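# Move long cardboard box from desk onto counter

## Task

Pick up the long cardboard box sitting on the desk and set it down on the counter located behind the shelving, with no part of it overhanging the counter's edge. The stacked cartons must stay undisturbed. The robot must not topple or finish leaning, or the attempt fails. The box has to rest there by itself at the end; if only the robot's grip or body holds it in place, it does not count.

## Robot and tools

ROBOT. A Rainbow Robotics RB-Y1: a wheeled base (two drive wheels, two rear casters; 0.66 m long, 0.58 m wide, front edge 0.10 m ahead of the drive axle), a torso whose lower leg folds, a head, and two 7-joint arms with parallel grippers. Loose objects may occasionally get nudged by outside pushes.

FRAMES. The base frame sits on the floor between the drive wheels: x ahead, y to the left, z up. Reported chest, left_hand and right_hand positions use this frame. A hand point is midway between its finger pads; fingers extend along the hand's -z and close along its x. Printed hand positions can be inaccurate, especially with the arm stretched out. Odometry is the base frame as it was at the scene's start; it counts wheel rotation only, so slipping looks like travel. Heading is positive leftward, range -3.142 to 3.142.

execute_actions(actions, cameras). actions is a list holding one action object or nothing (empty list = just report state and images). An action may contain:
- base: exactly one of {"translate_m": d}, a relative straight drive in metres from where the base is now, forward positive, -3 to 3; or {"rotate_rad": d}, a relative turn in place in radians, left/counter-clockwise positive, -3.2 to 3.2. No sideways motion. A drive longer than 8.667 s at its top speed is refused. The base counts from its last reported position.
- joints: an object of absolute joint targets by name (not offsets). Radians except grippers in metres. Ranges: torso_squat_rad 0 to 1.2 (bigger lowers a level chest); torso_shift_rad -0.3 to 0.6 (positive pushes hips ahead); torso_pitch_rad -0.2 to 1.4 (positive leans forward); torso_yaw_rad -1.5 to 1.5 (positive left). Per arm: shoulder_pitch -2.356 to 2.356 (0 hanging, negative raises forward); left_shoulder_roll 0 to 3.141 and right_shoulder_roll -3.141 to 0 (moving away from zero lifts the arm outward); shoulder_yaw -2.094 to 2.094 (positive swings a bent forearm left, both arms); elbow -2.617 to 0.01 (negative bends); forearm_roll -3.141 to 3.141; wrist_pitch -1.57 to 1.919 (negative tips the hand forward); hand_roll -2.705 to 2.705; gripper_m 0 to 0.1, the pad gap. head_pan_rad -0.523 to 0.523 (left positive, relative to chest); head_tilt_rad -0.35 to 1.57 (positive looks down). Done tolerance is ±0.02 rad, ±0.004 m for grippers.
- speeds: optional caps, translate_m 0.05 to 0.4 m/s, rotate_rad 0.1 to 1.509 rad/s; defaults are the maxima.
- min_time_s: 0.1 to 8, a floor on the duration of each arm and head motion.
No action exceeds 15 s. Unknown keys or out-of-range numbers cause refusal with nothing moving. cameras: list of head_camera, left_wrist_camera, right_wrist_camera or all; omitted/null = all, [] = none. Omitted joints may still be driving to previous targets.

Torso coupling limits: squat+shift <= 1.52; squat-shift+pitch <= 1.57; shift+0.5 pitch-0.4 squat <= 0.7; shift+0.3 pitch-0.5 squat <= 0.39. Breaking one leaves the commanded torso joints short and off_target.

wait(seconds): 0 to 10, no new command; returns state and images. zoom_image(camera, region): enlarges [x0,y0,x1,y1] pixels (origin top-left, at most 504x504) of that camera's latest full image. read_manual(section): only licence text. finished_scene(scene): ends the scene for good after the last command has been held; result tells whether the task succeeded.

RESULTS. base_status and joint_status give how each motion ended: done (base: wheels turned the full amount, even if slipping); off_target (stopped short, may still push); contact_stop (arm or torso met firm resistance or too much load); time_out; stopped_with_arm (torso halted because an arm contact-stopped); limit_stop_at_own_body (guard stopped it before self contact; move arm and torso apart); limit_stop_at_motor_heat. A contact_stop, time_out or stopped_with_arm halts the whole group (torso joints together; each arm's seven joints together) and they hold where they are. "joint command not followed" with a cause line means an arm's targets were withheld for self- or arm-to-arm collision risk; gripper commands still run, and withheld targets may be retried later. on_its_own lists uncommanded joints; "held at" is their target. A Motor temperatures line lists each arm's joint temperatures; MOTOR HOT appears at 65 °C; at 80 °C an OVER-TEMPERATURE FAULT brakes the robot. A torque fault (contact torque at load limits: shoulders 64.4, elbow 33.1, wrist joints 23 N m, held weight included) freezes everything for 10 s. After any stop the rest of that reply's moving calls are skipped.

RECOVERY. After a stop, first back off arms in their own action, then the torso. Special case: both hands on one object and the torso contact-stops instantly with nothing in the way: resend all arm joints at their reported values, then retry the torso.

CAUTIONS. Grip by commanding an opening at least 0.005 m narrower than the object; off_target on the gripper is then expected. Each arm handles about 3 kg; heavy loads far in front of the drive wheels can tip the robot with no stop. The base keeps driving into furniture and may keep pushing; a bent leg can reach past the front edge and, pressing furniture, slide the robot back unseen by odometry. Never let arms strike or press each other, fingers included. Avoid drops, slams, hard pushes, knocking the stacked cartons, and leaving the box resting on the robot. The robot holds its last command while the operator is thinking; holding loads heats motors.

Each tool is called in YAML: its name, and indented under it one key for each argument.

## Session

execute_actions:
  actions: []

Scene clock: 0.00 s.
Motor temperatures (°C, as the motors report them): left_arm=[39 34 32 38 39 45 35] | right_arm=[36 35 39 40 44 47 39]
base_odometry: x=+0.000 y=+0.000 heading=+0.000 (m, m, rad; odometry frame)
base_status: not commanded
joint_positions: torso_squat_rad=+0.350 torso_shift_rad=+0.000 torso_pitch_rad=+0.000 torso_yaw_rad=+0.000 left_shoulder_pitch_rad=-0.002 left_shoulder_roll_rad=+0.030 left_shoulder_yaw_rad=-0.043 left_elbow_rad=-0.126 left_forearm_roll_rad=+0.046 left_wrist_pitch_rad=+0.026 left_hand_roll_rad=-0.010 left_gripper_m=+0.100 right_shoulder_pitch_rad=-0.021 right_shoulder_roll_rad=-0.030 right_shoulder_yaw_rad=-0.017 right_elbow_rad=-0.285 right_forearm_roll_rad=-0.044 right_wrist_pitch_rad=+0.008 right_hand_roll_rad=-0.005 right_gripper_m=+0.100 head_pan_rad=-0.001 head_tilt_rad=+0.401
joint_status: not commanded
chest: x=-0.2281 y=+0.0002 z=+1.2475 quat_wxyz=(+1.000, +0.000, +0.000, +0.000) (m; base frame)
left_hand: x=-0.1712 y=+0.2407 z=+0.5646 quat_wxyz=(+0.999, +0.013, -0.051, -0.005) (m; base frame)
right_hand: x=-0.0772 y=-0.2439 z=+0.5785 quat_wxyz=(+0.989, -0.012, -0.148, -0.028) (m; base frame)
pictures: head_camera, left_wrist_camera, right_wrist_camera
Images, in order (width x height): head_camera 896x504, left_wrist_camera 644x364, right_wrist_camera 644x364.

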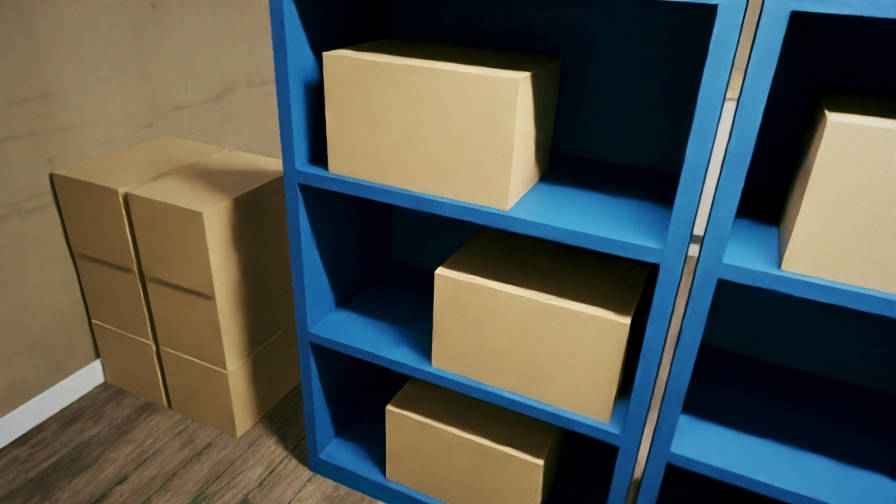

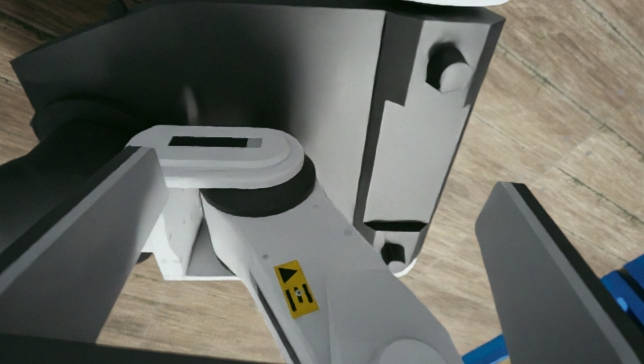

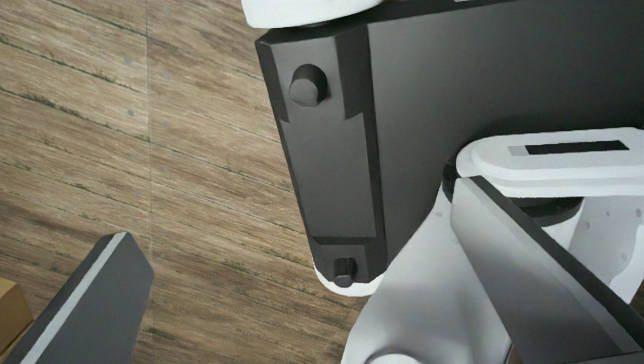

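Look around by rotating.

execute_actions:
  actions:
    - {"base":{"rotate_rad":-1.3},"joints":{"head_tilt_rad":0.3}}
  cameras: ["head_camera"]

execute_actions:
  actions:
    - {"base":{"rotate_rad":-1.3}}
  cameras: ["head_camera"]

execute_actions:
  actions:
    - {"base":{"rotate_rad":-1.3}}
  cameras: ["head_camera"]

execute_actions:
  actions:
    - {"base":{"rotate_rad":-1.3}}
  cameras: ["head_camera"]

Scene clock: 3.73 s.
Motor temperatures (°C, as the motors report them): left_arm=[39 34 32 38 39 45 35] | right_arm=[36 35 39 40 44 47 39]
base_odometry: x=+0.000 y=+0.000 heading=-1.299 (m, m, rad; odometry frame)
base_status: done
joint_positions: torso_squat_rad=+0.350 torso_shift_rad=+0.000 torso_pitch_rad=+0.000 torso_yaw_rad=+0.000 left_shoulder_pitch_rad=-0.002 left_shoulder_roll_rad=+0.030 left_shoulder_yaw_rad=-0.043 left_elbow_rad=-0.126 left_forearm_roll_rad=+0.046 left_wrist_pitch_rad=+0.026 left_hand_roll_rad=-0.010 left_gripper_m=+0.100 right_shoulder_pitch_rad=-0.021 right_shoulder_roll_rad=-0.030 right_shoulder_yaw_rad=-0.017 right_elbow_rad=-0.285 right_forearm_roll_rad=-0.044 right_wrist_pitch_rad=+0.008 right_hand_roll_rad=-0.005 right_gripper_m=+0.100 head_pan_rad=-0.001 head_tilt_rad=+0.300
joint_status: all done
chest: x=-0.2282 y=+0.0002 z=+1.2475 quat_wxyz=(+1.000, +0.000, +0.000, +0.000) (m; base frame)
left_hand: x=-0.1712 y=+0.2407 z=+0.5646 quat_wxyz=(+0.999, +0.013, -0.051, -0.005) (m; base frame)
right_hand: x=-0.0772 y=-0.2439 z=+0.5786 quat_wxyz=(+0.989, -0.012, -0.148, -0.028) (m; base frame)
pictures: head_camera
Images, in order (width x height): head_camera 896x504.

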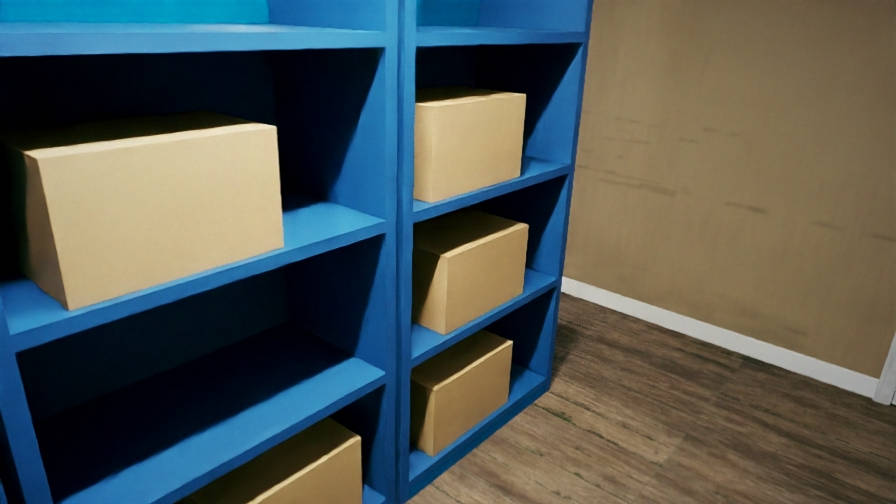

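Scene clock: 7.33 s.
Motor temperatures (°C, as the motors report them): left_arm=[39 34 32 38 39 45 35] | right_arm=[36 35 39 41 44 47 39]
base_odometry: x=+0.000 y=+0.000 heading=-2.599 (m, m, rad; odometry frame)
base_status: done
joint_positions: torso_squat_rad=+0.350 torso_shift_rad=+0.000 torso_pitch_rad=+0.000 torso_yaw_rad=+0.000 left_shoulder_pitch_rad=-0.002 left_shoulder_roll_rad=+0.030 left_shoulder_yaw_rad=-0.043 left_elbow_rad=-0.126 left_forearm_roll_rad=+0.046 left_wrist_pitch_rad=+0.026 left_hand_roll_rad=-0.010 left_gripper_m=+0.100 right_shoulder_pitch_rad=-0.021 right_shoulder_roll_rad=-0.030 right_shoulder_yaw_rad=-0.017 right_elbow_rad=-0.285 right_forearm_roll_rad=-0.044 right_wrist_pitch_rad=+0.008 right_hand_roll_rad=-0.005 right_gripper_m=+0.100 head_pan_rad=-0.001 head_tilt_rad=+0.300
joint_status: not commanded
chest: x=-0.2282 y=+0.0002 z=+1.2475 quat_wxyz=(+1.000, +0.000, +0.000, +0.000) (m; base frame)
left_hand: x=-0.1712 y=+0.2407 z=+0.5646 quat_wxyz=(+0.999, +0.013, -0.051, -0.005) (m; base frame)
right_hand: x=-0.0772 y=-0.2439 z=+0.5786 quat_wxyz=(+0.988, -0.012, -0.148, -0.028) (m; base frame)
pictures: head_camera
Images, in order (width x height): head_camera 896x504.

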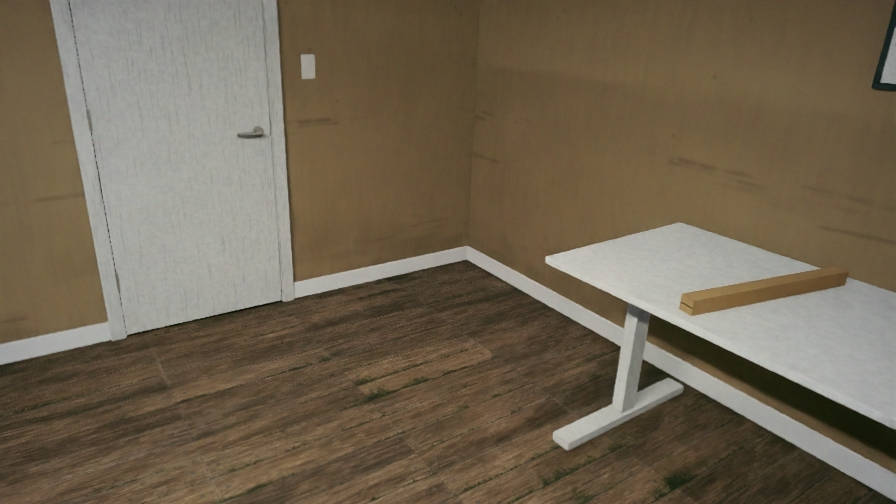

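Scene clock: 10.93 s.
Motor temperatures (°C, as the motors report them): left_arm=[39 34 32 38 39 45 35] | right_arm=[36 35 39 41 44 47 39]
base_odometry: x=+0.000 y=+0.000 heading=+2.385 (m, m, rad; odometry frame)
base_status: done
joint_positions: torso_squat_rad=+0.350 torso_shift_rad=+0.000 torso_pitch_rad=+0.000 torso_yaw_rad=+0.000 left_shoulder_pitch_rad=-0.002 left_shoulder_roll_rad=+0.030 left_shoulder_yaw_rad=-0.043 left_elbow_rad=-0.126 left_forearm_roll_rad=+0.046 left_wrist_pitch_rad=+0.026 left_hand_roll_rad=-0.010 left_gripper_m=+0.100 right_shoulder_pitch_rad=-0.021 right_shoulder_roll_rad=-0.030 right_shoulder_yaw_rad=-0.017 right_elbow_rad=-0.285 right_forearm_roll_rad=-0.044 right_wrist_pitch_rad=+0.008 right_hand_roll_rad=-0.005 right_gripper_m=+0.100 head_pan_rad=-0.001 head_tilt_rad=+0.300
joint_status: not commanded
chest: x=-0.2282 y=+0.0002 z=+1.2475 quat_wxyz=(+1.000, +0.000, +0.000, +0.000) (m; base frame)
left_hand: x=-0.1712 y=+0.2407 z=+0.5646 quat_wxyz=(+0.999, +0.013, -0.051, -0.005) (m; base frame)
right_hand: x=-0.0772 y=-0.2439 z=+0.5786 quat_wxyz=(+0.988, -0.012, -0.148, -0.028) (m; base frame)
pictures: head_camera
Images, in order (width x height): head_camera 896x504.

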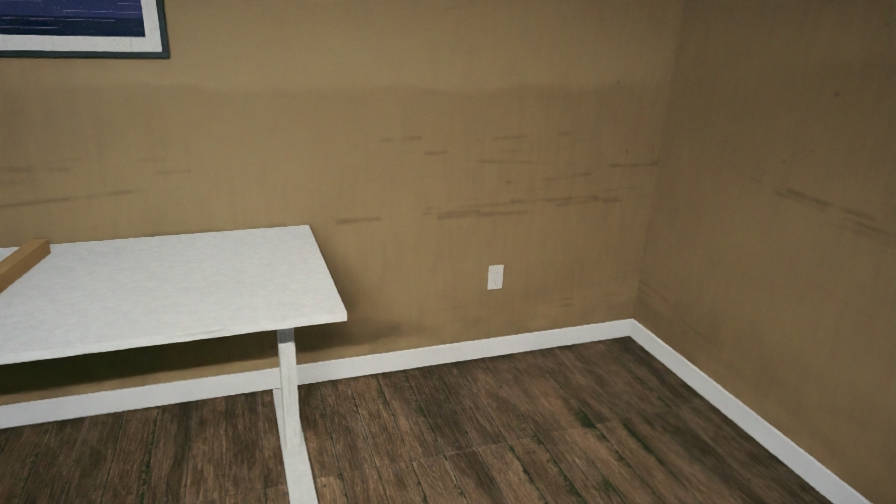

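Scene clock: 14.53 s.
Motor temperatures (°C, as the motors report them): left_arm=[39 34 32 38 39 45 35] | right_arm=[36 35 39 41 44 47 39]
base_odometry: x=+0.000 y=+0.000 heading=+1.086 (m, m, rad; odometry frame)
base_status: done
joint_positions: torso_squat_rad=+0.350 torso_shift_rad=+0.000 torso_pitch_rad=+0.000 torso_yaw_rad=+0.000 left_shoulder_pitch_rad=-0.002 left_shoulder_roll_rad=+0.030 left_shoulder_yaw_rad=-0.043 left_elbow_rad=-0.126 left_forearm_roll_rad=+0.046 left_wrist_pitch_rad=+0.026 left_hand_roll_rad=-0.010 left_gripper_m=+0.100 right_shoulder_pitch_rad=-0.021 right_shoulder_roll_rad=-0.030 right_shoulder_yaw_rad=-0.017 right_elbow_rad=-0.285 right_forearm_roll_rad=-0.044 right_wrist_pitch_rad=+0.008 right_hand_roll_rad=-0.005 right_gripper_m=+0.100 head_pan_rad=-0.001 head_tilt_rad=+0.300
joint_status: not commanded
chest: x=-0.2282 y=+0.0002 z=+1.2475 quat_wxyz=(+1.000, +0.000, +0.000, +0.000) (m; base frame)
left_hand: x=-0.1712 y=+0.2407 z=+0.5646 quat_wxyz=(+0.999, +0.013, -0.051, -0.005) (m; base frame)
right_hand: x=-0.0772 y=-0.2439 z=+0.5786 quat_wxyz=(+0.988, -0.012, -0.148, -0.028) (m; base frame)
pictures: head_camera
Images, in order (width x height): head_camera 896x504.

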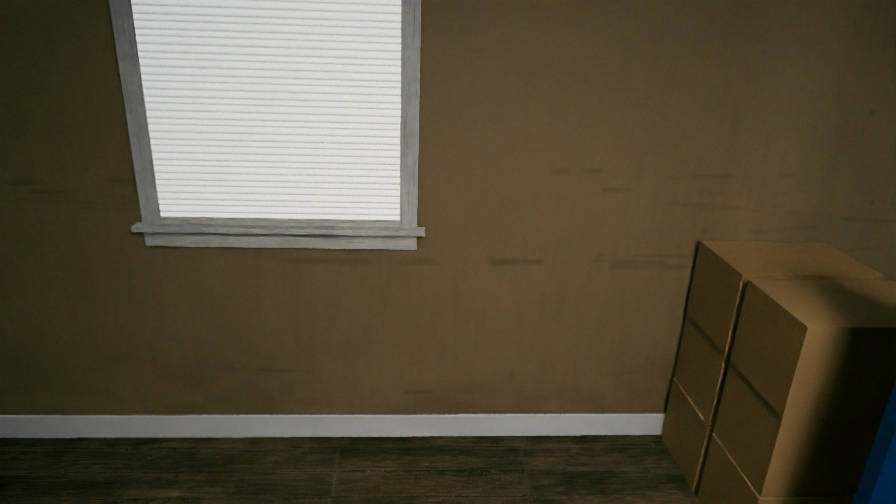

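execute_actions:
  actions:
    - {"base":{"rotate_rad":-3.1}}
  cameras: []

execute_actions:
  actions:
    - {"base":{"translate_m":1.1}}
  cameras: []

execute_actions:
  actions:
    - {"base":{"rotate_rad":-1.57},"joints":{"head_tilt_rad":0.5}}
  cameras: ["head_camera"]

Scene clock: 20.53 s.
Motor temperatures (°C, as the motors report them): left_arm=[39 34 32 38 39 45 35] | right_arm=[36 35 39 41 44 47 39]
base_odometry: x=+0.000 y=+0.000 heading=-2.014 (m, m, rad; odometry frame)
base_status: done
joint_positions: torso_squat_rad=+0.350 torso_shift_rad=+0.000 torso_pitch_rad=+0.000 torso_yaw_rad=+0.000 left_shoulder_pitch_rad=-0.002 left_shoulder_roll_rad=+0.030 left_shoulder_yaw_rad=-0.043 left_elbow_rad=-0.126 left_forearm_roll_rad=+0.046 left_wrist_pitch_rad=+0.026 left_hand_roll_rad=-0.010 left_gripper_m=+0.100 right_shoulder_pitch_rad=-0.021 right_shoulder_roll_rad=-0.030 right_shoulder_yaw_rad=-0.017 right_elbow_rad=-0.285 right_forearm_roll_rad=-0.044 right_wrist_pitch_rad=+0.008 right_hand_roll_rad=-0.005 right_gripper_m=+0.100 head_pan_rad=-0.001 head_tilt_rad=+0.300
joint_status: not commanded
chest: x=-0.2282 y=+0.0002 z=+1.2475 quat_wxyz=(+1.000, +0.000, +0.000, +0.000) (m; base frame)
left_hand: x=-0.1712 y=+0.2407 z=+0.5646 quat_wxyz=(+0.999, +0.013, -0.051, -0.005) (m; base frame)
right_hand: x=-0.0772 y=-0.2439 z=+0.5786 quat_wxyz=(+0.988, -0.012, -0.148, -0.028) (m; base frame)
pictures: none
No camera images: the call's "cameras" was empty. Leave "cameras" out to get every camera's image.

Scene clock: 24.73 s.
Motor temperatures (°C, as the motors report them): left_arm=[39 34 32 38 39 45 35] | right_arm=[36 35 39 41 44 47 39]
base_odometry: x=-0.472 y=-0.994 heading=-2.014 (m, m, rad; odometry frame)
base_status: done
joint_positions: torso_squat_rad=+0.350 torso_shift_rad=+0.000 torso_pitch_rad=+0.000 torso_yaw_rad=+0.000 left_shoulder_pitch_rad=-0.003 left_shoulder_roll_rad=+0.030 left_shoulder_yaw_rad=-0.043 left_elbow_rad=-0.126 left_forearm_roll_rad=+0.046 left_wrist_pitch_rad=+0.026 left_hand_roll_rad=-0.010 left_gripper_m=+0.100 right_shoulder_pitch_rad=-0.021 right_shoulder_roll_rad=-0.030 right_shoulder_yaw_rad=-0.017 right_elbow_rad=-0.285 right_forearm_roll_rad=-0.044 right_wrist_pitch_rad=+0.008 right_hand_roll_rad=-0.005 right_gripper_m=+0.100 head_pan_rad=-0.001 head_tilt_rad=+0.300
joint_status: not commanded
chest: x=-0.2281 y=+0.0002 z=+1.2475 quat_wxyz=(+1.000, +0.000, +0.000, +0.000) (m; base frame)
left_hand: x=-0.1711 y=+0.2407 z=+0.5646 quat_wxyz=(+0.999, +0.013, -0.051, -0.005) (m; base frame)
right_hand: x=-0.0772 y=-0.2439 z=+0.5785 quat_wxyz=(+0.989, -0.012, -0.148, -0.028) (m; base frame)
pictures: none
No camera images: the call's "cameras" was empty. Leave "cameras" out to get every camera's image.

Scene clock: 28.73 s.
Motor temperatures (°C, as the motors report them): left_arm=[39 34 32 38 39 45 35] | right_arm=[36 35 39 41 44 47 39]
base_odometry: x=-0.472 y=-0.994 heading=+2.699 (m, m, rad; odometry frame)
base_status: done
joint_positions: torso_squat_rad=+0.350 torso_shift_rad=+0.000 torso_pitch_rad=+0.000 torso_yaw_rad=+0.000 left_shoulder_pitch_rad=-0.002 left_shoulder_roll_rad=+0.030 left_shoulder_yaw_rad=-0.043 left_elbow_rad=-0.126 left_forearm_roll_rad=+0.046 left_wrist_pitch_rad=+0.026 left_hand_roll_rad=-0.010 left_gripper_m=+0.100 right_shoulder_pitch_rad=-0.021 right_shoulder_roll_rad=-0.030 right_shoulder_yaw_rad=-0.017 right_elbow_rad=-0.285 right_forearm_roll_rad=-0.044 right_wrist_pitch_rad=+0.008 right_hand_roll_rad=-0.005 right_gripper_m=+0.100 head_pan_rad=-0.001 head_tilt_rad=+0.500
joint_status: all done
chest: x=-0.2282 y=+0.0002 z=+1.2475 quat_wxyz=(+1.000, +0.000, +0.000, +0.000) (m; base frame)
left_hand: x=-0.1711 y=+0.2407 z=+0.5646 quat_wxyz=(+0.999, +0.013, -0.051, -0.005) (m; base frame)
right_hand: x=-0.0772 y=-0.2439 z=+0.5786 quat_wxyz=(+0.989, -0.012, -0.148, -0.028) (m; base frame)
pictures: head_camera
Images, in order (width x height): head_camera 896x504.

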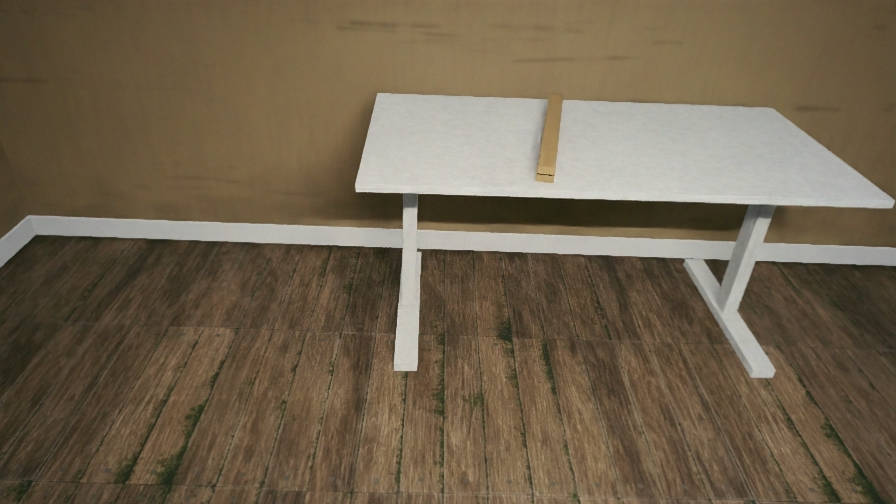

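execute_actions:
  actions:
    - {"base":{"translate_m":1.05},"joints":{"head_tilt_rad":0.75,"right_shoulder_pitch_rad":-0.3,"right_elbow_rad":-1.5,"right_wrist_pitch_rad":1.8,"right_hand_roll_rad":1.57,"right_shoulder_roll_rad":-0.1}}

Scene clock: 33.17 s.
Motor temperatures (°C, as the motors report them): left_arm=[39 34 32 38 39 45 35] | right_arm=[36 35 39 41 44 47 39]
base_odometry: x=-1.421 y=-0.544 heading=+2.699 (m, m, rad; odometry frame)
base_status: done
joint_positions: torso_squat_rad=+0.350 torso_shift_rad=+0.000 torso_pitch_rad=+0.000 torso_yaw_rad=+0.000 left_shoulder_pitch_rad=-0.003 left_shoulder_roll_rad=+0.030 left_shoulder_yaw_rad=-0.043 left_elbow_rad=-0.126 left_forearm_roll_rad=+0.046 left_wrist_pitch_rad=+0.026 left_hand_roll_rad=-0.010 left_gripper_m=+0.100 right_shoulder_pitch_rad=-0.300 right_shoulder_roll_rad=-0.100 right_shoulder_yaw_rad=-0.018 right_elbow_rad=-1.500 right_forearm_roll_rad=-0.044 right_wrist_pitch_rad=+1.800 right_hand_roll_rad=+1.570 right_gripper_m=+0.100 head_pan_rad=-0.001 head_tilt_rad=+0.750
joint_status: all done
chest: x=-0.2281 y=+0.0002 z=+1.2475 quat_wxyz=(+1.000, +0.000, +0.000, +0.000) (m; base frame)
left_hand: x=-0.1711 y=+0.2407 z=+0.5646 quat_wxyz=(+0.999, +0.013, -0.051, -0.005) (m; base frame)
right_hand: x=+0.1339 y=-0.2382 z=+0.8665 quat_wxyz=(+0.684, -0.017, +0.027, +0.729) (m; base frame)
pictures: head_camera, left_wrist_camera, right_wrist_camera
Images, in order (width x height): head_camera 896x504, left_wrist_camera 644x364, right_wrist_camera 644x364.

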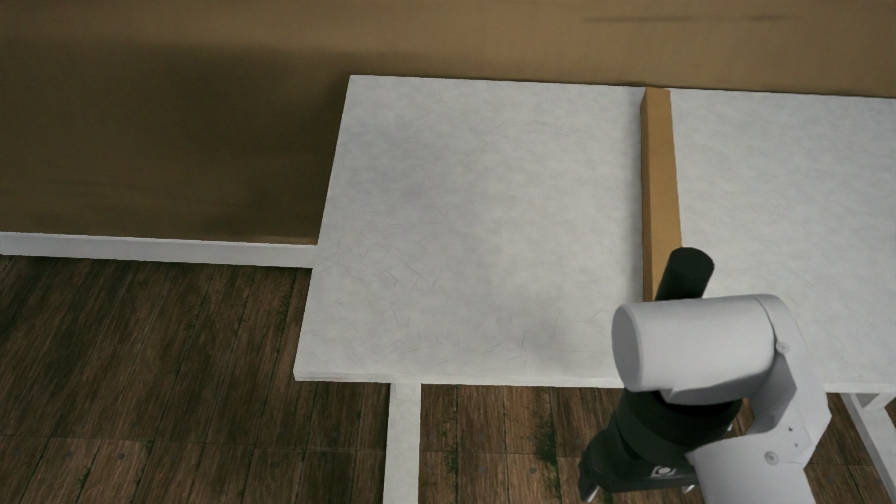

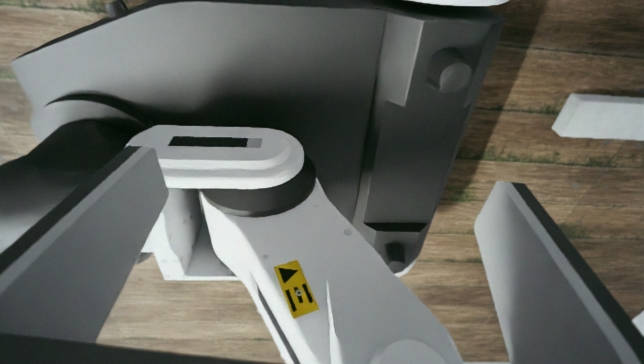

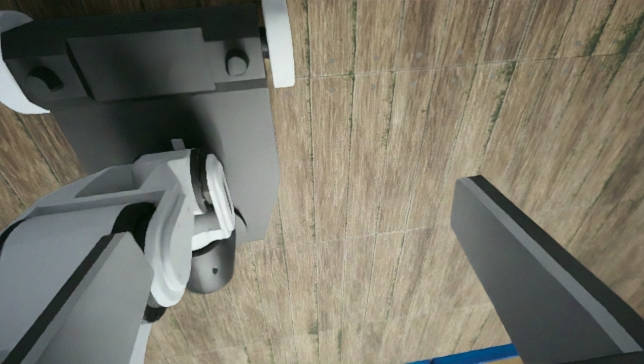

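execute_actions:
  actions:
    - {"base":{"rotate_rad":-0.23},"joints":{"right_shoulder_pitch_rad":-0.6,"right_elbow_rad":-1.3,"right_wrist_pitch_rad":1.9,"right_shoulder_roll_rad":-0.03,"left_shoulder_pitch_rad":0.3,"left_elbow_rad":-2.3,"left_shoulder_roll_rad":0.15}}
  cameras: ["head_camera","right_wrist_camera"]

execute_actions:
  actions:
    - {"base":{"translate_m":0.35},"speeds":{"translate_m":0.2}}
  cameras: ["head_camera","right_wrist_camera"]

Scene clock: 36.30 s.
Motor temperatures (°C, as the motors report them): left_arm=[39 34 32 38 39 45 35] | right_arm=[36 35 39 41 44 47 39]
base_odometry: x=-1.421 y=-0.544 heading=+2.469 (m, m, rad; odometry frame)
base_status: done
joint_positions: torso_squat_rad=+0.350 torso_shift_rad=+0.000 torso_pitch_rad=+0.000 torso_yaw_rad=+0.000 left_shoulder_pitch_rad=+0.300 left_shoulder_roll_rad=+0.150 left_shoulder_yaw_rad=-0.043 left_elbow_rad=-2.300 left_forearm_roll_rad=+0.046 left_wrist_pitch_rad=+0.026 left_hand_roll_rad=-0.010 left_gripper_m=+0.100 right_shoulder_pitch_rad=-0.600 right_shoulder_roll_rad=-0.030 right_shoulder_yaw_rad=-0.017 right_elbow_rad=-1.300 right_forearm_roll_rad=-0.044 right_wrist_pitch_rad=+1.900 right_hand_roll_rad=+1.570 right_gripper_m=+0.100 head_pan_rad=-0.001 head_tilt_rad=+0.750
joint_status: all done
chest: x=-0.2281 y=+0.0002 z=+1.2475 quat_wxyz=(+1.000, +0.000, +0.000, +0.000) (m; base frame)
left_hand: x=+0.1783 y=+0.2416 z=+1.2281 quat_wxyz=(+0.548, +0.032, -0.835, -0.047) (m; base frame)
right_hand: x=+0.1882 y=-0.1709 z=+0.9246 quat_wxyz=(+0.642, +0.001, +0.024, +0.766) (m; base frame)
pictures: head_camera, right_wrist_camera
Images, in order (width x height): head_camera 896x504, right_wrist_camera 644x364.

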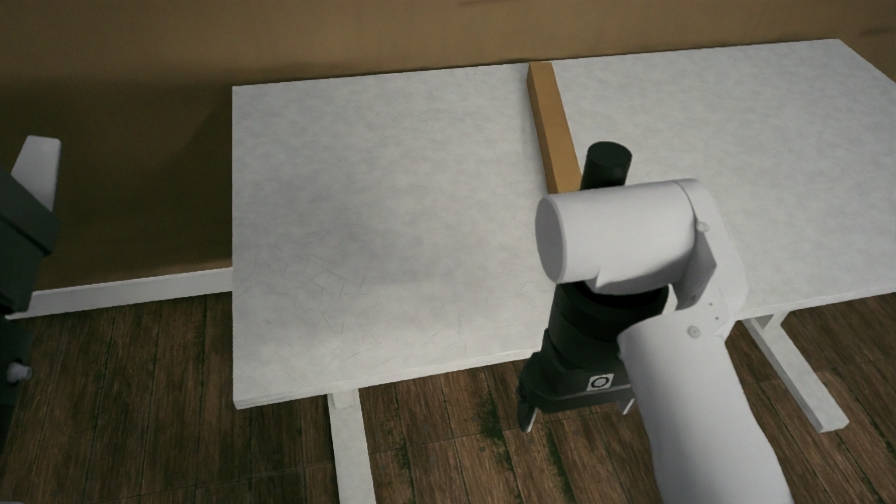

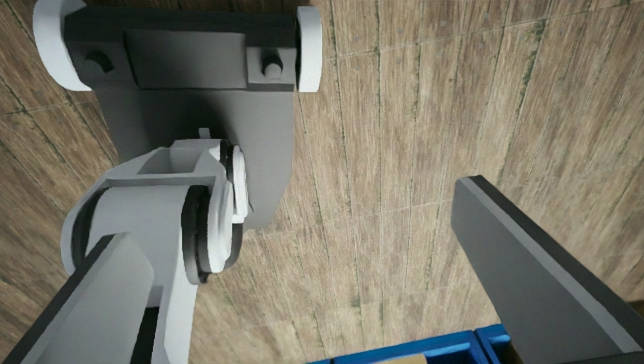

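Scene clock: 39.00 s.
Motor temperatures (°C, as the motors report them): left_arm=[39 34 32 38 39 45 35] | right_arm=[36 35 39 41 44 47 39]
base_odometry: x=-1.694 y=-0.326 heading=+2.469 (m, m, rad; odometry frame)
base_status: done
joint_positions: torso_squat_rad=+0.350 torso_shift_rad=+0.000 torso_pitch_rad=+0.000 torso_yaw_rad=+0.000 left_shoulder_pitch_rad=+0.300 left_shoulder_roll_rad=+0.150 left_shoulder_yaw_rad=-0.043 left_elbow_rad=-2.300 left_forearm_roll_rad=+0.046 left_wrist_pitch_rad=+0.026 left_hand_roll_rad=-0.010 left_gripper_m=+0.100 right_shoulder_pitch_rad=-0.600 right_shoulder_roll_rad=-0.030 right_shoulder_yaw_rad=-0.017 right_elbow_rad=-1.300 right_forearm_roll_rad=-0.044 right_wrist_pitch_rad=+1.900 right_hand_roll_rad=+1.570 right_gripper_m=+0.100 head_pan_rad=-0.001 head_tilt_rad=+0.750
joint_status: not commanded
chest: x=-0.2281 y=+0.0002 z=+1.2475 quat_wxyz=(+1.000, +0.000, +0.000, +0.000) (m; base frame)
left_hand: x=+0.1783 y=+0.2416 z=+1.2280 quat_wxyz=(+0.548, +0.032, -0.835, -0.047) (m; base frame)
right_hand: x=+0.1882 y=-0.1709 z=+0.9246 quat_wxyz=(+0.642, +0.001, +0.024, +0.766) (m; base frame)
pictures: head_camera, right_wrist_camera
Images, in order (width x height): head_camera 896x504, right_wrist_camera 644x364.

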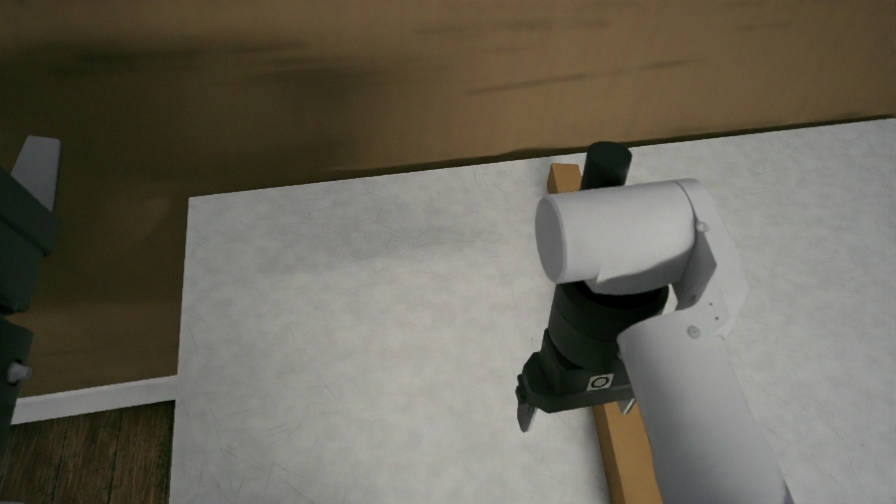

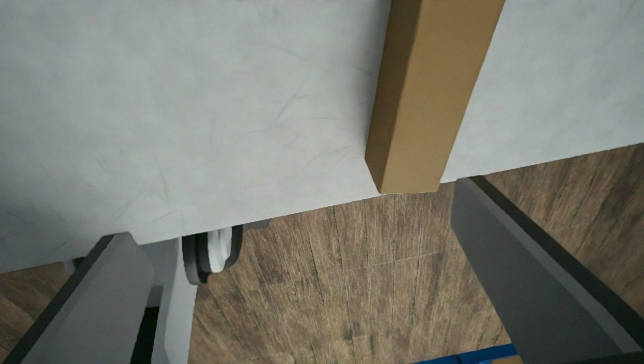

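execute_actions:
  actions:
    - {"base":{"translate_m":0.06},"joints":{"torso_pitch_rad":0.5,"torso_shift_rad":0.2,"right_shoulder_pitch_rad":-0.97,"right_elbow_rad":-1.5,"right_wrist_pitch_rad":1.919,"right_shoulder_roll_rad":-0.12,"head_tilt_rad":0.6}}

Scene clock: 40.50 s.
Motor temperatures (°C, as the motors report them): left_arm=[39 35 32 38 39 45 35] | right_arm=[36 35 39 41 44 47 39]
base_odometry: x=-1.741 y=-0.289 heading=+2.468 (m, m, rad; odometry frame)
base_status: done
joint_positions: torso_squat_rad=+0.347 torso_shift_rad=+0.020 torso_pitch_rad=+0.064 torso_yaw_rad=+0.000 left_shoulder_pitch_rad=+0.300 left_shoulder_roll_rad=+0.150 left_shoulder_yaw_rad=-0.043 left_elbow_rad=-2.300 left_forearm_roll_rad=+0.046 left_wrist_pitch_rad=+0.026 left_hand_roll_rad=-0.010 left_gripper_m=+0.100 right_shoulder_pitch_rad=-0.970 right_shoulder_roll_rad=-0.120 right_shoulder_yaw_rad=-0.017 right_elbow_rad=-1.500 right_forearm_roll_rad=-0.044 right_wrist_pitch_rad=+1.919 right_hand_roll_rad=+1.570 right_gripper_m=+0.100 head_pan_rad=-0.001 head_tilt_rad=+0.600
joint_status: torso_shift_rad contact_stop (moved +0.020 of +0.200); torso_pitch_rad contact_stop (moved +0.064 of +0.500); the others done
on_its_own: torso_shift_rad is held at +0.021, not at your +0.200, since a contact_stop; torso_pitch_rad is held at +0.065, not at your +0.500, since a contact_stop
chest: x=-0.1949 y=+0.0000 z=+1.2475 quat_wxyz=(+0.999, +0.000, +0.032, +0.000) (m; base frame)
left_hand: x=+0.2094 y=+0.2414 z=+1.2022 quat_wxyz=(+0.574, +0.031, -0.817, -0.048) (m; base frame)
right_hand: x=+0.3347 y=-0.1468 z=+1.1211 quat_wxyz=(+0.594, -0.192, -0.119, +0.772) (m; base frame)
pictures: head_camera, left_wrist_camera, right_wrist_camera
Images, in order (width x height): head_camera 896x504, left_wrist_camera 644x364, right_wrist_camera 644x364.

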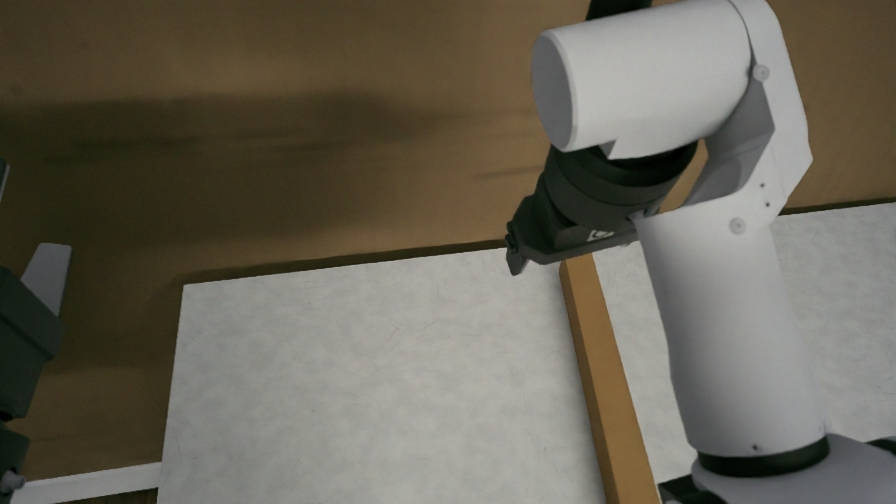

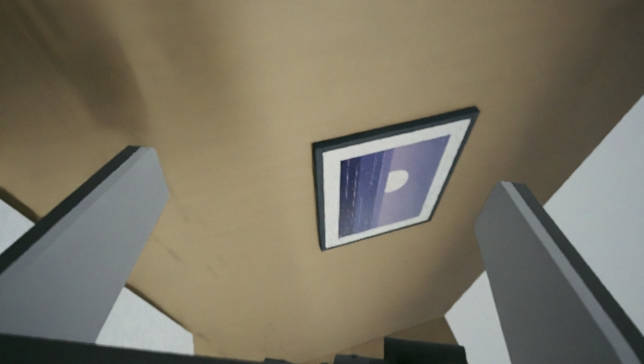

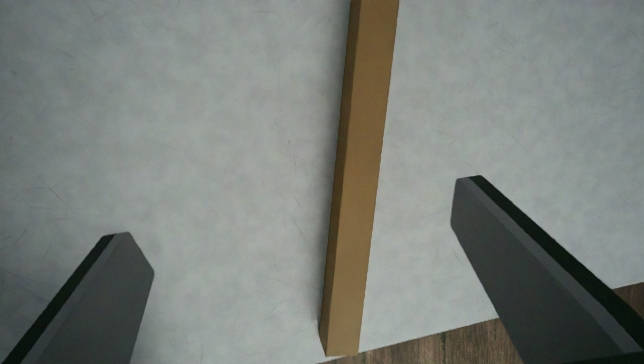

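execute_actions:
  actions:
    - {"joints":{"torso_pitch_rad":0.5,"torso_shift_rad":0.2,"torso_squat_rad":0.35,"head_tilt_rad":0.5}}

Scene clock: 41.30 s.
Motor temperatures (°C, as the motors report them): left_arm=[39 35 32 38 39 45 35] | right_arm=[36 35 39 41 44 47 39]
base_odometry: x=-1.741 y=-0.289 heading=+2.468 (m, m, rad; odometry frame)
base_status: not commanded
joint_positions: torso_squat_rad=+0.347 torso_shift_rad=+0.023 torso_pitch_rad=+0.075 torso_yaw_rad=+0.000 left_shoulder_pitch_rad=+0.300 left_shoulder_roll_rad=+0.150 left_shoulder_yaw_rad=-0.043 left_elbow_rad=-2.300 left_forearm_roll_rad=+0.046 left_wrist_pitch_rad=+0.026 left_hand_roll_rad=-0.010 left_gripper_m=+0.100 right_shoulder_pitch_rad=-0.970 right_shoulder_roll_rad=-0.120 right_shoulder_yaw_rad=-0.017 right_elbow_rad=-1.500 right_forearm_roll_rad=-0.044 right_wrist_pitch_rad=+1.919 right_hand_roll_rad=+1.570 right_gripper_m=+0.100 head_pan_rad=-0.001 head_tilt_rad=+0.500
joint_status: torso_shift_rad contact_stop (moved +0.003 of +0.180); torso_pitch_rad contact_stop (moved +0.011 of +0.436); the others done
on_its_own: torso_shift_rad is held at +0.024, not at your +0.200, since a contact_stop; torso_pitch_rad is held at +0.076, not at your +0.500, since a contact_stop
chest: x=-0.1894 y=+0.0000 z=+1.2471 quat_wxyz=(+0.999, +0.000, +0.038, +0.000) (m; base frame)
left_hand: x=+0.2144 y=+0.2414 z=+1.1973 quat_wxyz=(+0.579, +0.030, -0.814, -0.048) (m; base frame)
right_hand: x=+0.3388 y=-0.1468 z=+1.1149 quat_wxyz=(+0.595, -0.188, -0.115, +0.773) (m; base frame)
pictures: head_camera, left_wrist_camera, right_wrist_camera
Images, in order (width x height): head_camera 896x504, left_wrist_camera 644x364, right_wrist_camera 644x364.

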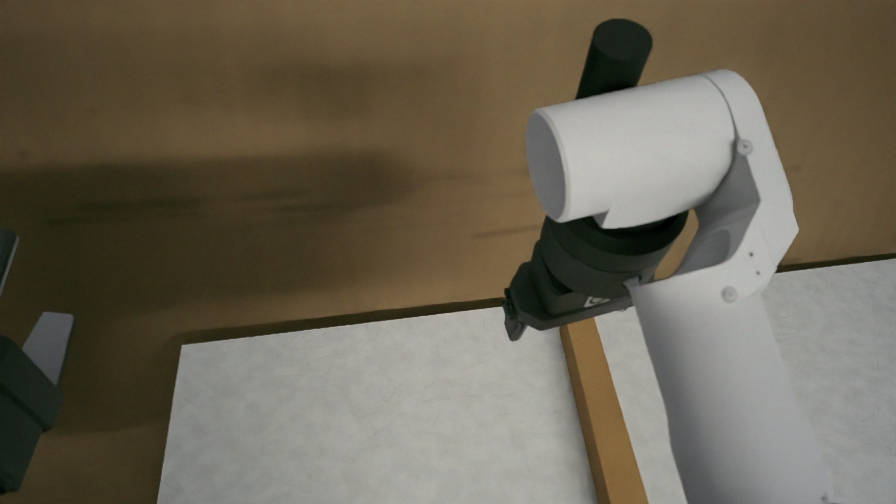

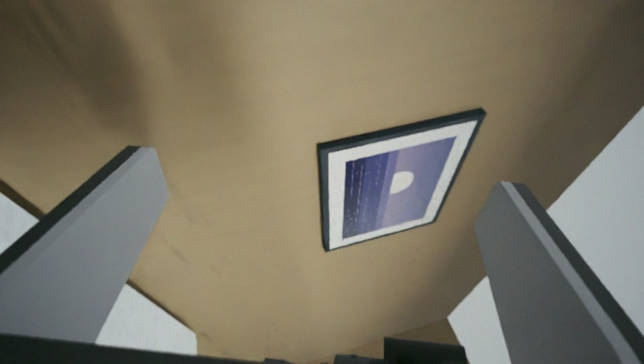

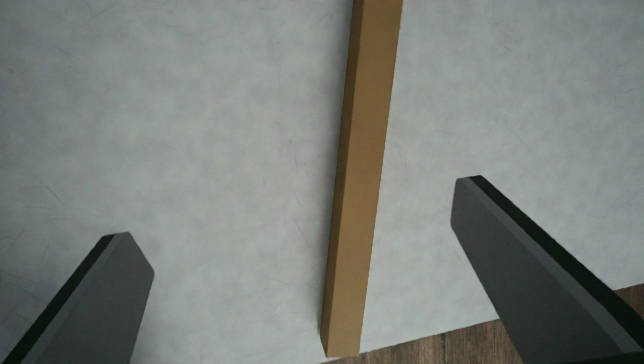

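execute_actions:
  actions:
    - {"base":{"translate_m":-0.08},"joints":{"torso_shift_rad":0}}
  cameras: []

execute_actions:
  actions:
    - {"joints":{"torso_pitch_rad":0.6,"torso_shift_rad":0,"torso_squat_rad":0.35,"head_tilt_rad":0.6}}

Scene clock: 42.77 s.
Motor temperatures (°C, as the motors report them): left_arm=[39 35 32 38 39 45 35] | right_arm=[37 35 39 41 44 47 39]
base_odometry: x=-1.678 y=-0.339 heading=+2.469 (m, m, rad; odometry frame)
base_status: done
joint_positions: torso_squat_rad=+0.347 torso_shift_rad=+0.000 torso_pitch_rad=+0.076 torso_yaw_rad=+0.000 left_shoulder_pitch_rad=+0.300 left_shoulder_roll_rad=+0.150 left_shoulder_yaw_rad=-0.043 left_elbow_rad=-2.300 left_forearm_roll_rad=+0.046 left_wrist_pitch_rad=+0.026 left_hand_roll_rad=-0.010 left_gripper_m=+0.100 right_shoulder_pitch_rad=-0.970 right_shoulder_roll_rad=-0.120 right_shoulder_yaw_rad=-0.017 right_elbow_rad=-1.500 right_forearm_roll_rad=-0.044 right_wrist_pitch_rad=+1.919 right_hand_roll_rad=+1.570 right_gripper_m=+0.100 head_pan_rad=-0.001 head_tilt_rad=+0.500
joint_status: all done
on_its_own: torso_pitch_rad is held at +0.076, not at your +0.500, since a contact_stop
chest: x=-0.2045 y=+0.0001 z=+1.2473 quat_wxyz=(+0.999, +0.000, +0.038, +0.000) (m; base frame)
left_hand: x=+0.1993 y=+0.2416 z=+1.1971 quat_wxyz=(+0.579, +0.030, -0.813, -0.048) (m; base frame)
right_hand: x=+0.3236 y=-0.1467 z=+1.1146 quat_wxyz=(+0.595, -0.188, -0.115, +0.773) (m; base frame)
pictures: none
No camera images: the call's "cameras" was empty. Leave "cameras" out to get every camera's image.

Scene clock: 45.30 s.
Motor temperatures (°C, as the motors report them): left_arm=[39 35 32 38 39 45 35] | right_arm=[37 35 39 41 44 47 39]
base_odometry: x=-1.678 y=-0.339 heading=+2.469 (m, m, rad; odometry frame)
base_status: not commanded
joint_positions: torso_squat_rad=+0.350 torso_shift_rad=+0.000 torso_pitch_rad=+0.600 torso_yaw_rad=+0.000 left_shoulder_pitch_rad=+0.300 left_shoulder_roll_rad=+0.150 left_shoulder_yaw_rad=-0.043 left_elbow_rad=-2.300 left_forearm_roll_rad=+0.046 left_wrist_pitch_rad=+0.026 left_hand_roll_rad=-0.010 left_gripper_m=+0.100 right_shoulder_pitch_rad=-0.970 right_shoulder_roll_rad=-0.120 right_shoulder_yaw_rad=-0.017 right_elbow_rad=-1.500 right_forearm_roll_rad=-0.044 right_wrist_pitch_rad=+1.919 right_hand_roll_rad=+1.570 right_gripper_m=+0.100 head_pan_rad=-0.001 head_tilt_rad=+0.600
joint_status: all done
chest: x=-0.0533 y=+0.0001 z=+1.1934 quat_wxyz=(+0.955, +0.000, +0.296, +0.000) (m; base frame)
left_hand: x=+0.2713 y=+0.2415 z=+0.9479 quat_wxyz=(+0.770, +0.017, -0.636, -0.054) (m; base frame)
right_hand: x=+0.3376 y=-0.1468 z=+0.8143 quat_wxyz=(+0.604, +0.019, +0.043, +0.795) (m; base frame)
pictures: head_camera, left_wrist_camera, right_wrist_camera
Images, in order (width x height): head_camera 896x504, left_wrist_camera 644x364, right_wrist_camera 644x364.

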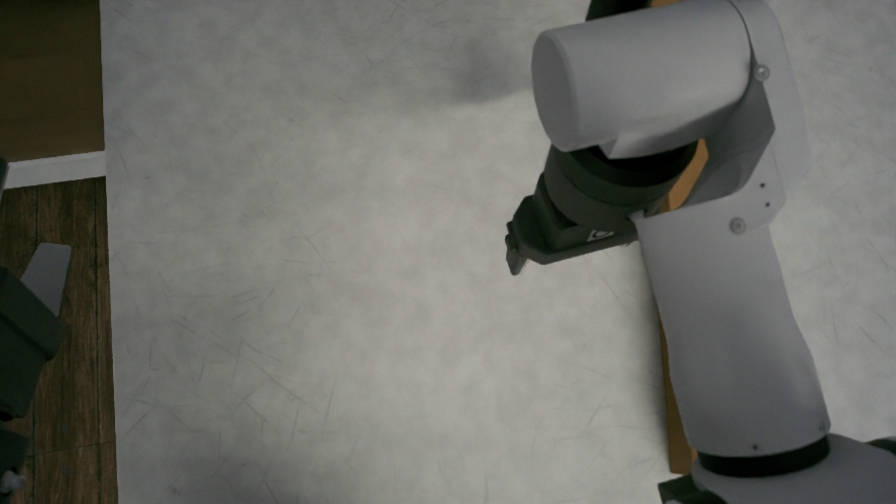

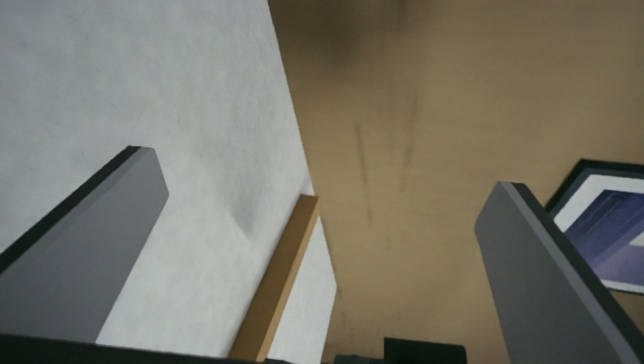

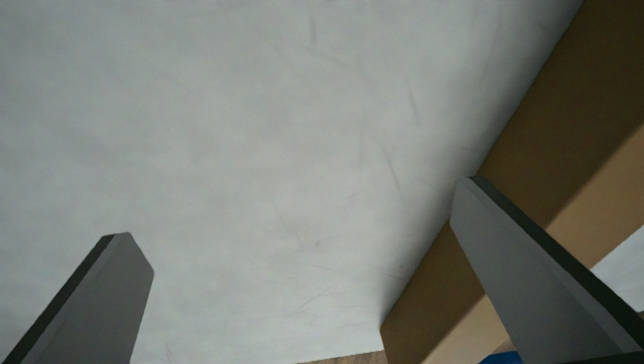

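execute_actions:
  actions:
    - {"joints":{"right_shoulder_pitch_rad":-1.6,"right_shoulder_roll_rad":-0.3,"right_shoulder_yaw_rad":-0.34,"right_elbow_rad":-1.16,"right_wrist_pitch_rad":1.9,"right_forearm_roll_rad":0}}
  cameras: []

execute_actions:
  actions:
    - {"base":{"translate_m":0.04},"joints":{"torso_pitch_rad":0.8,"head_tilt_rad":0.45,"head_pan_rad":-0.2}}

Scene clock: 47.03 s.
Motor temperatures (°C, as the motors report them): left_arm=[39 35 32 38 39 45 35] | right_arm=[37 35 39 41 44 47 39]
base_odometry: x=-1.678 y=-0.339 heading=+2.469 (m, m, rad; odometry frame)
base_status: not commanded
joint_positions: torso_squat_rad=+0.350 torso_shift_rad=+0.000 torso_pitch_rad=+0.600 torso_yaw_rad=+0.000 left_shoulder_pitch_rad=+0.300 left_shoulder_roll_rad=+0.150 left_shoulder_yaw_rad=-0.043 left_elbow_rad=-2.300 left_forearm_roll_rad=+0.046 left_wrist_pitch_rad=+0.026 left_hand_roll_rad=-0.010 left_gripper_m=+0.100 right_shoulder_pitch_rad=-1.600 right_shoulder_roll_rad=-0.300 right_shoulder_yaw_rad=-0.340 right_elbow_rad=-1.160 right_forearm_roll_rad=+0.000 right_wrist_pitch_rad=+1.900 right_hand_roll_rad=+1.570 right_gripper_m=+0.100 head_pan_rad=-0.001 head_tilt_rad=+0.600
joint_status: all done
chest: x=-0.0533 y=+0.0001 z=+1.1935 quat_wxyz=(+0.955, +0.000, +0.295, +0.000) (m; base frame)
left_hand: x=+0.2712 y=+0.2415 z=+0.9480 quat_wxyz=(+0.770, +0.017, -0.636, -0.054) (m; base frame)
right_hand: x=+0.5251 y=-0.1867 z=+1.0208 quat_wxyz=(+0.685, -0.075, -0.096, +0.719) (m; base frame)
pictures: none
No camera images: the call's "cameras" was empty. Leave "cameras" out to get every camera's image.

Scene clock: 48.47 s.
Motor temperatures (°C, as the motors report them): left_arm=[39 35 32 38 39 45 35] | right_arm=[37 35 39 41 44 47 39]
base_odometry: x=-1.710 y=-0.314 heading=+2.469 (m, m, rad; odometry frame)
base_status: done
joint_positions: torso_squat_rad=+0.350 torso_shift_rad=+0.000 torso_pitch_rad=+0.800 torso_yaw_rad=+0.000 left_shoulder_pitch_rad=+0.300 left_shoulder_roll_rad=+0.150 left_shoulder_yaw_rad=-0.043 left_elbow_rad=-2.300 left_forearm_roll_rad=+0.046 left_wrist_pitch_rad=+0.026 left_hand_roll_rad=-0.010 left_gripper_m=+0.100 right_shoulder_pitch_rad=-1.600 right_shoulder_roll_rad=-0.300 right_shoulder_yaw_rad=-0.340 right_elbow_rad=-1.160 right_forearm_roll_rad=+0.000 right_wrist_pitch_rad=+1.900 right_hand_roll_rad=+1.570 right_gripper_m=+0.100 head_pan_rad=-0.200 head_tilt_rad=+0.450
joint_status: all done
chest: x=-0.0060 y=+0.0001 z=+1.1536 quat_wxyz=(+0.921, +0.000, +0.389, +0.000) (m; base frame)
left_hand: x=+0.2633 y=+0.2415 z=+0.8485 quat_wxyz=(+0.829, +0.011, -0.556, -0.056) (m; base frame)
right_hand: x=+0.5265 y=-0.1868 z=+0.8695 quat_wxyz=(+0.691, -0.003, -0.027, +0.722) (m; base frame)
pictures: head_camera, left_wrist_camera, right_wrist_camera
Images, in order (width x height): head_camera 896x504, left_wrist_camera 644x364, right_wrist_camera 644x364.

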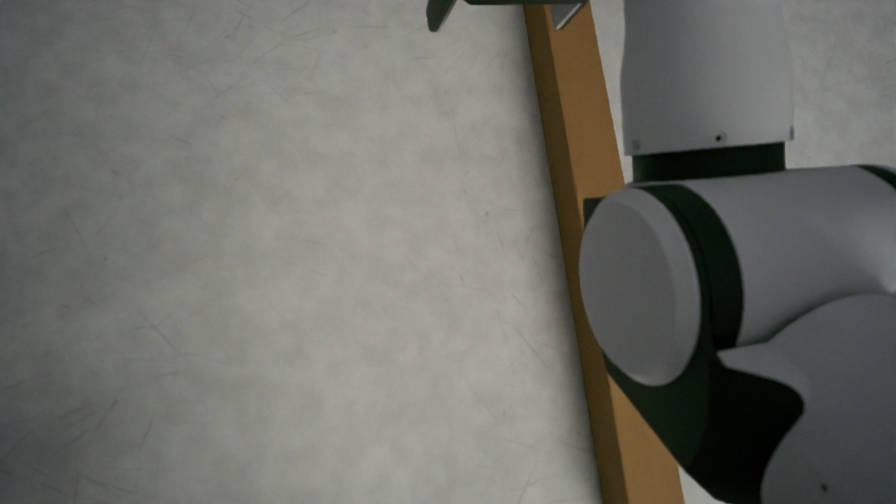

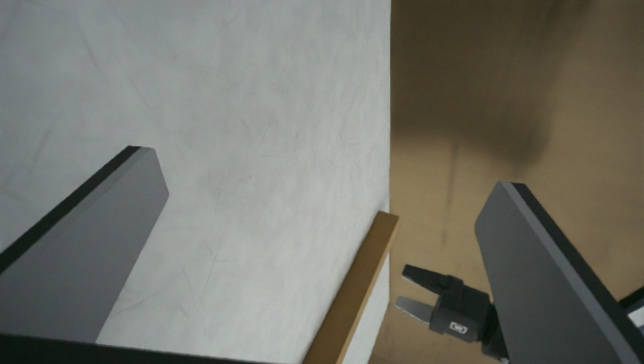

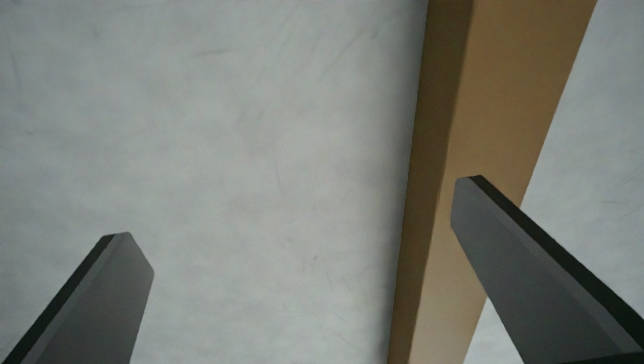

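execute_actions:
  actions:
    - {"base":{"rotate_rad":-0.1},"joints":{"left_shoulder_pitch_rad":0.6,"right_hand_roll_rad":1.67}}
  cameras: ["right_wrist_camera"]

Scene clock: 49.80 s.
Motor temperatures (°C, as the motors report them): left_arm=[39 35 32 38 39 45 35] | right_arm=[37 35 39 41 44 47 39]
base_odometry: x=-1.710 y=-0.314 heading=+2.371 (m, m, rad; odometry frame)
base_status: done
joint_positions: torso_squat_rad=+0.350 torso_shift_rad=+0.000 torso_pitch_rad=+0.800 torso_yaw_rad=+0.000 left_shoulder_pitch_rad=+0.600 left_shoulder_roll_rad=+0.150 left_shoulder_yaw_rad=-0.043 left_elbow_rad=-2.300 left_forearm_roll_rad=+0.046 left_wrist_pitch_rad=+0.026 left_hand_roll_rad=-0.010 left_gripper_m=+0.100 right_shoulder_pitch_rad=-1.600 right_shoulder_roll_rad=-0.300 right_shoulder_yaw_rad=-0.340 right_elbow_rad=-1.160 right_forearm_roll_rad=+0.000 right_wrist_pitch_rad=+1.900 right_hand_roll_rad=+1.670 right_gripper_m=+0.100 head_pan_rad=-0.200 head_tilt_rad=+0.450
joint_status: all done
chest: x=-0.0060 y=+0.0001 z=+1.1537 quat_wxyz=(+0.921, +0.000, +0.389, +0.000) (m; base frame)
left_hand: x=+0.1519 y=+0.2811 z=+0.8072 quat_wxyz=(+0.900, +0.053, -0.430, -0.048) (m; base frame)
right_hand: x=+0.5265 y=-0.1868 z=+0.8696 quat_wxyz=(+0.654, -0.004, -0.027, +0.756) (m; base frame)
pictures: right_wrist_camera
Images, in order (width x height): right_wrist_camera 644x364.

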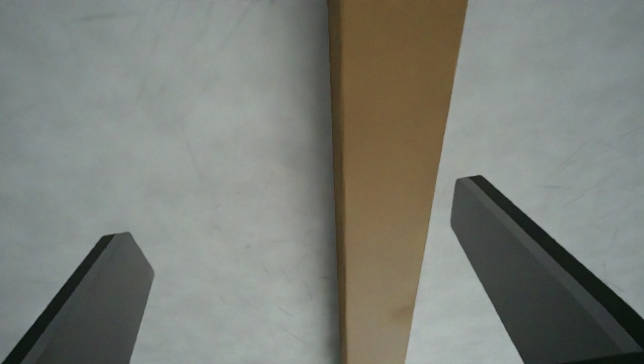

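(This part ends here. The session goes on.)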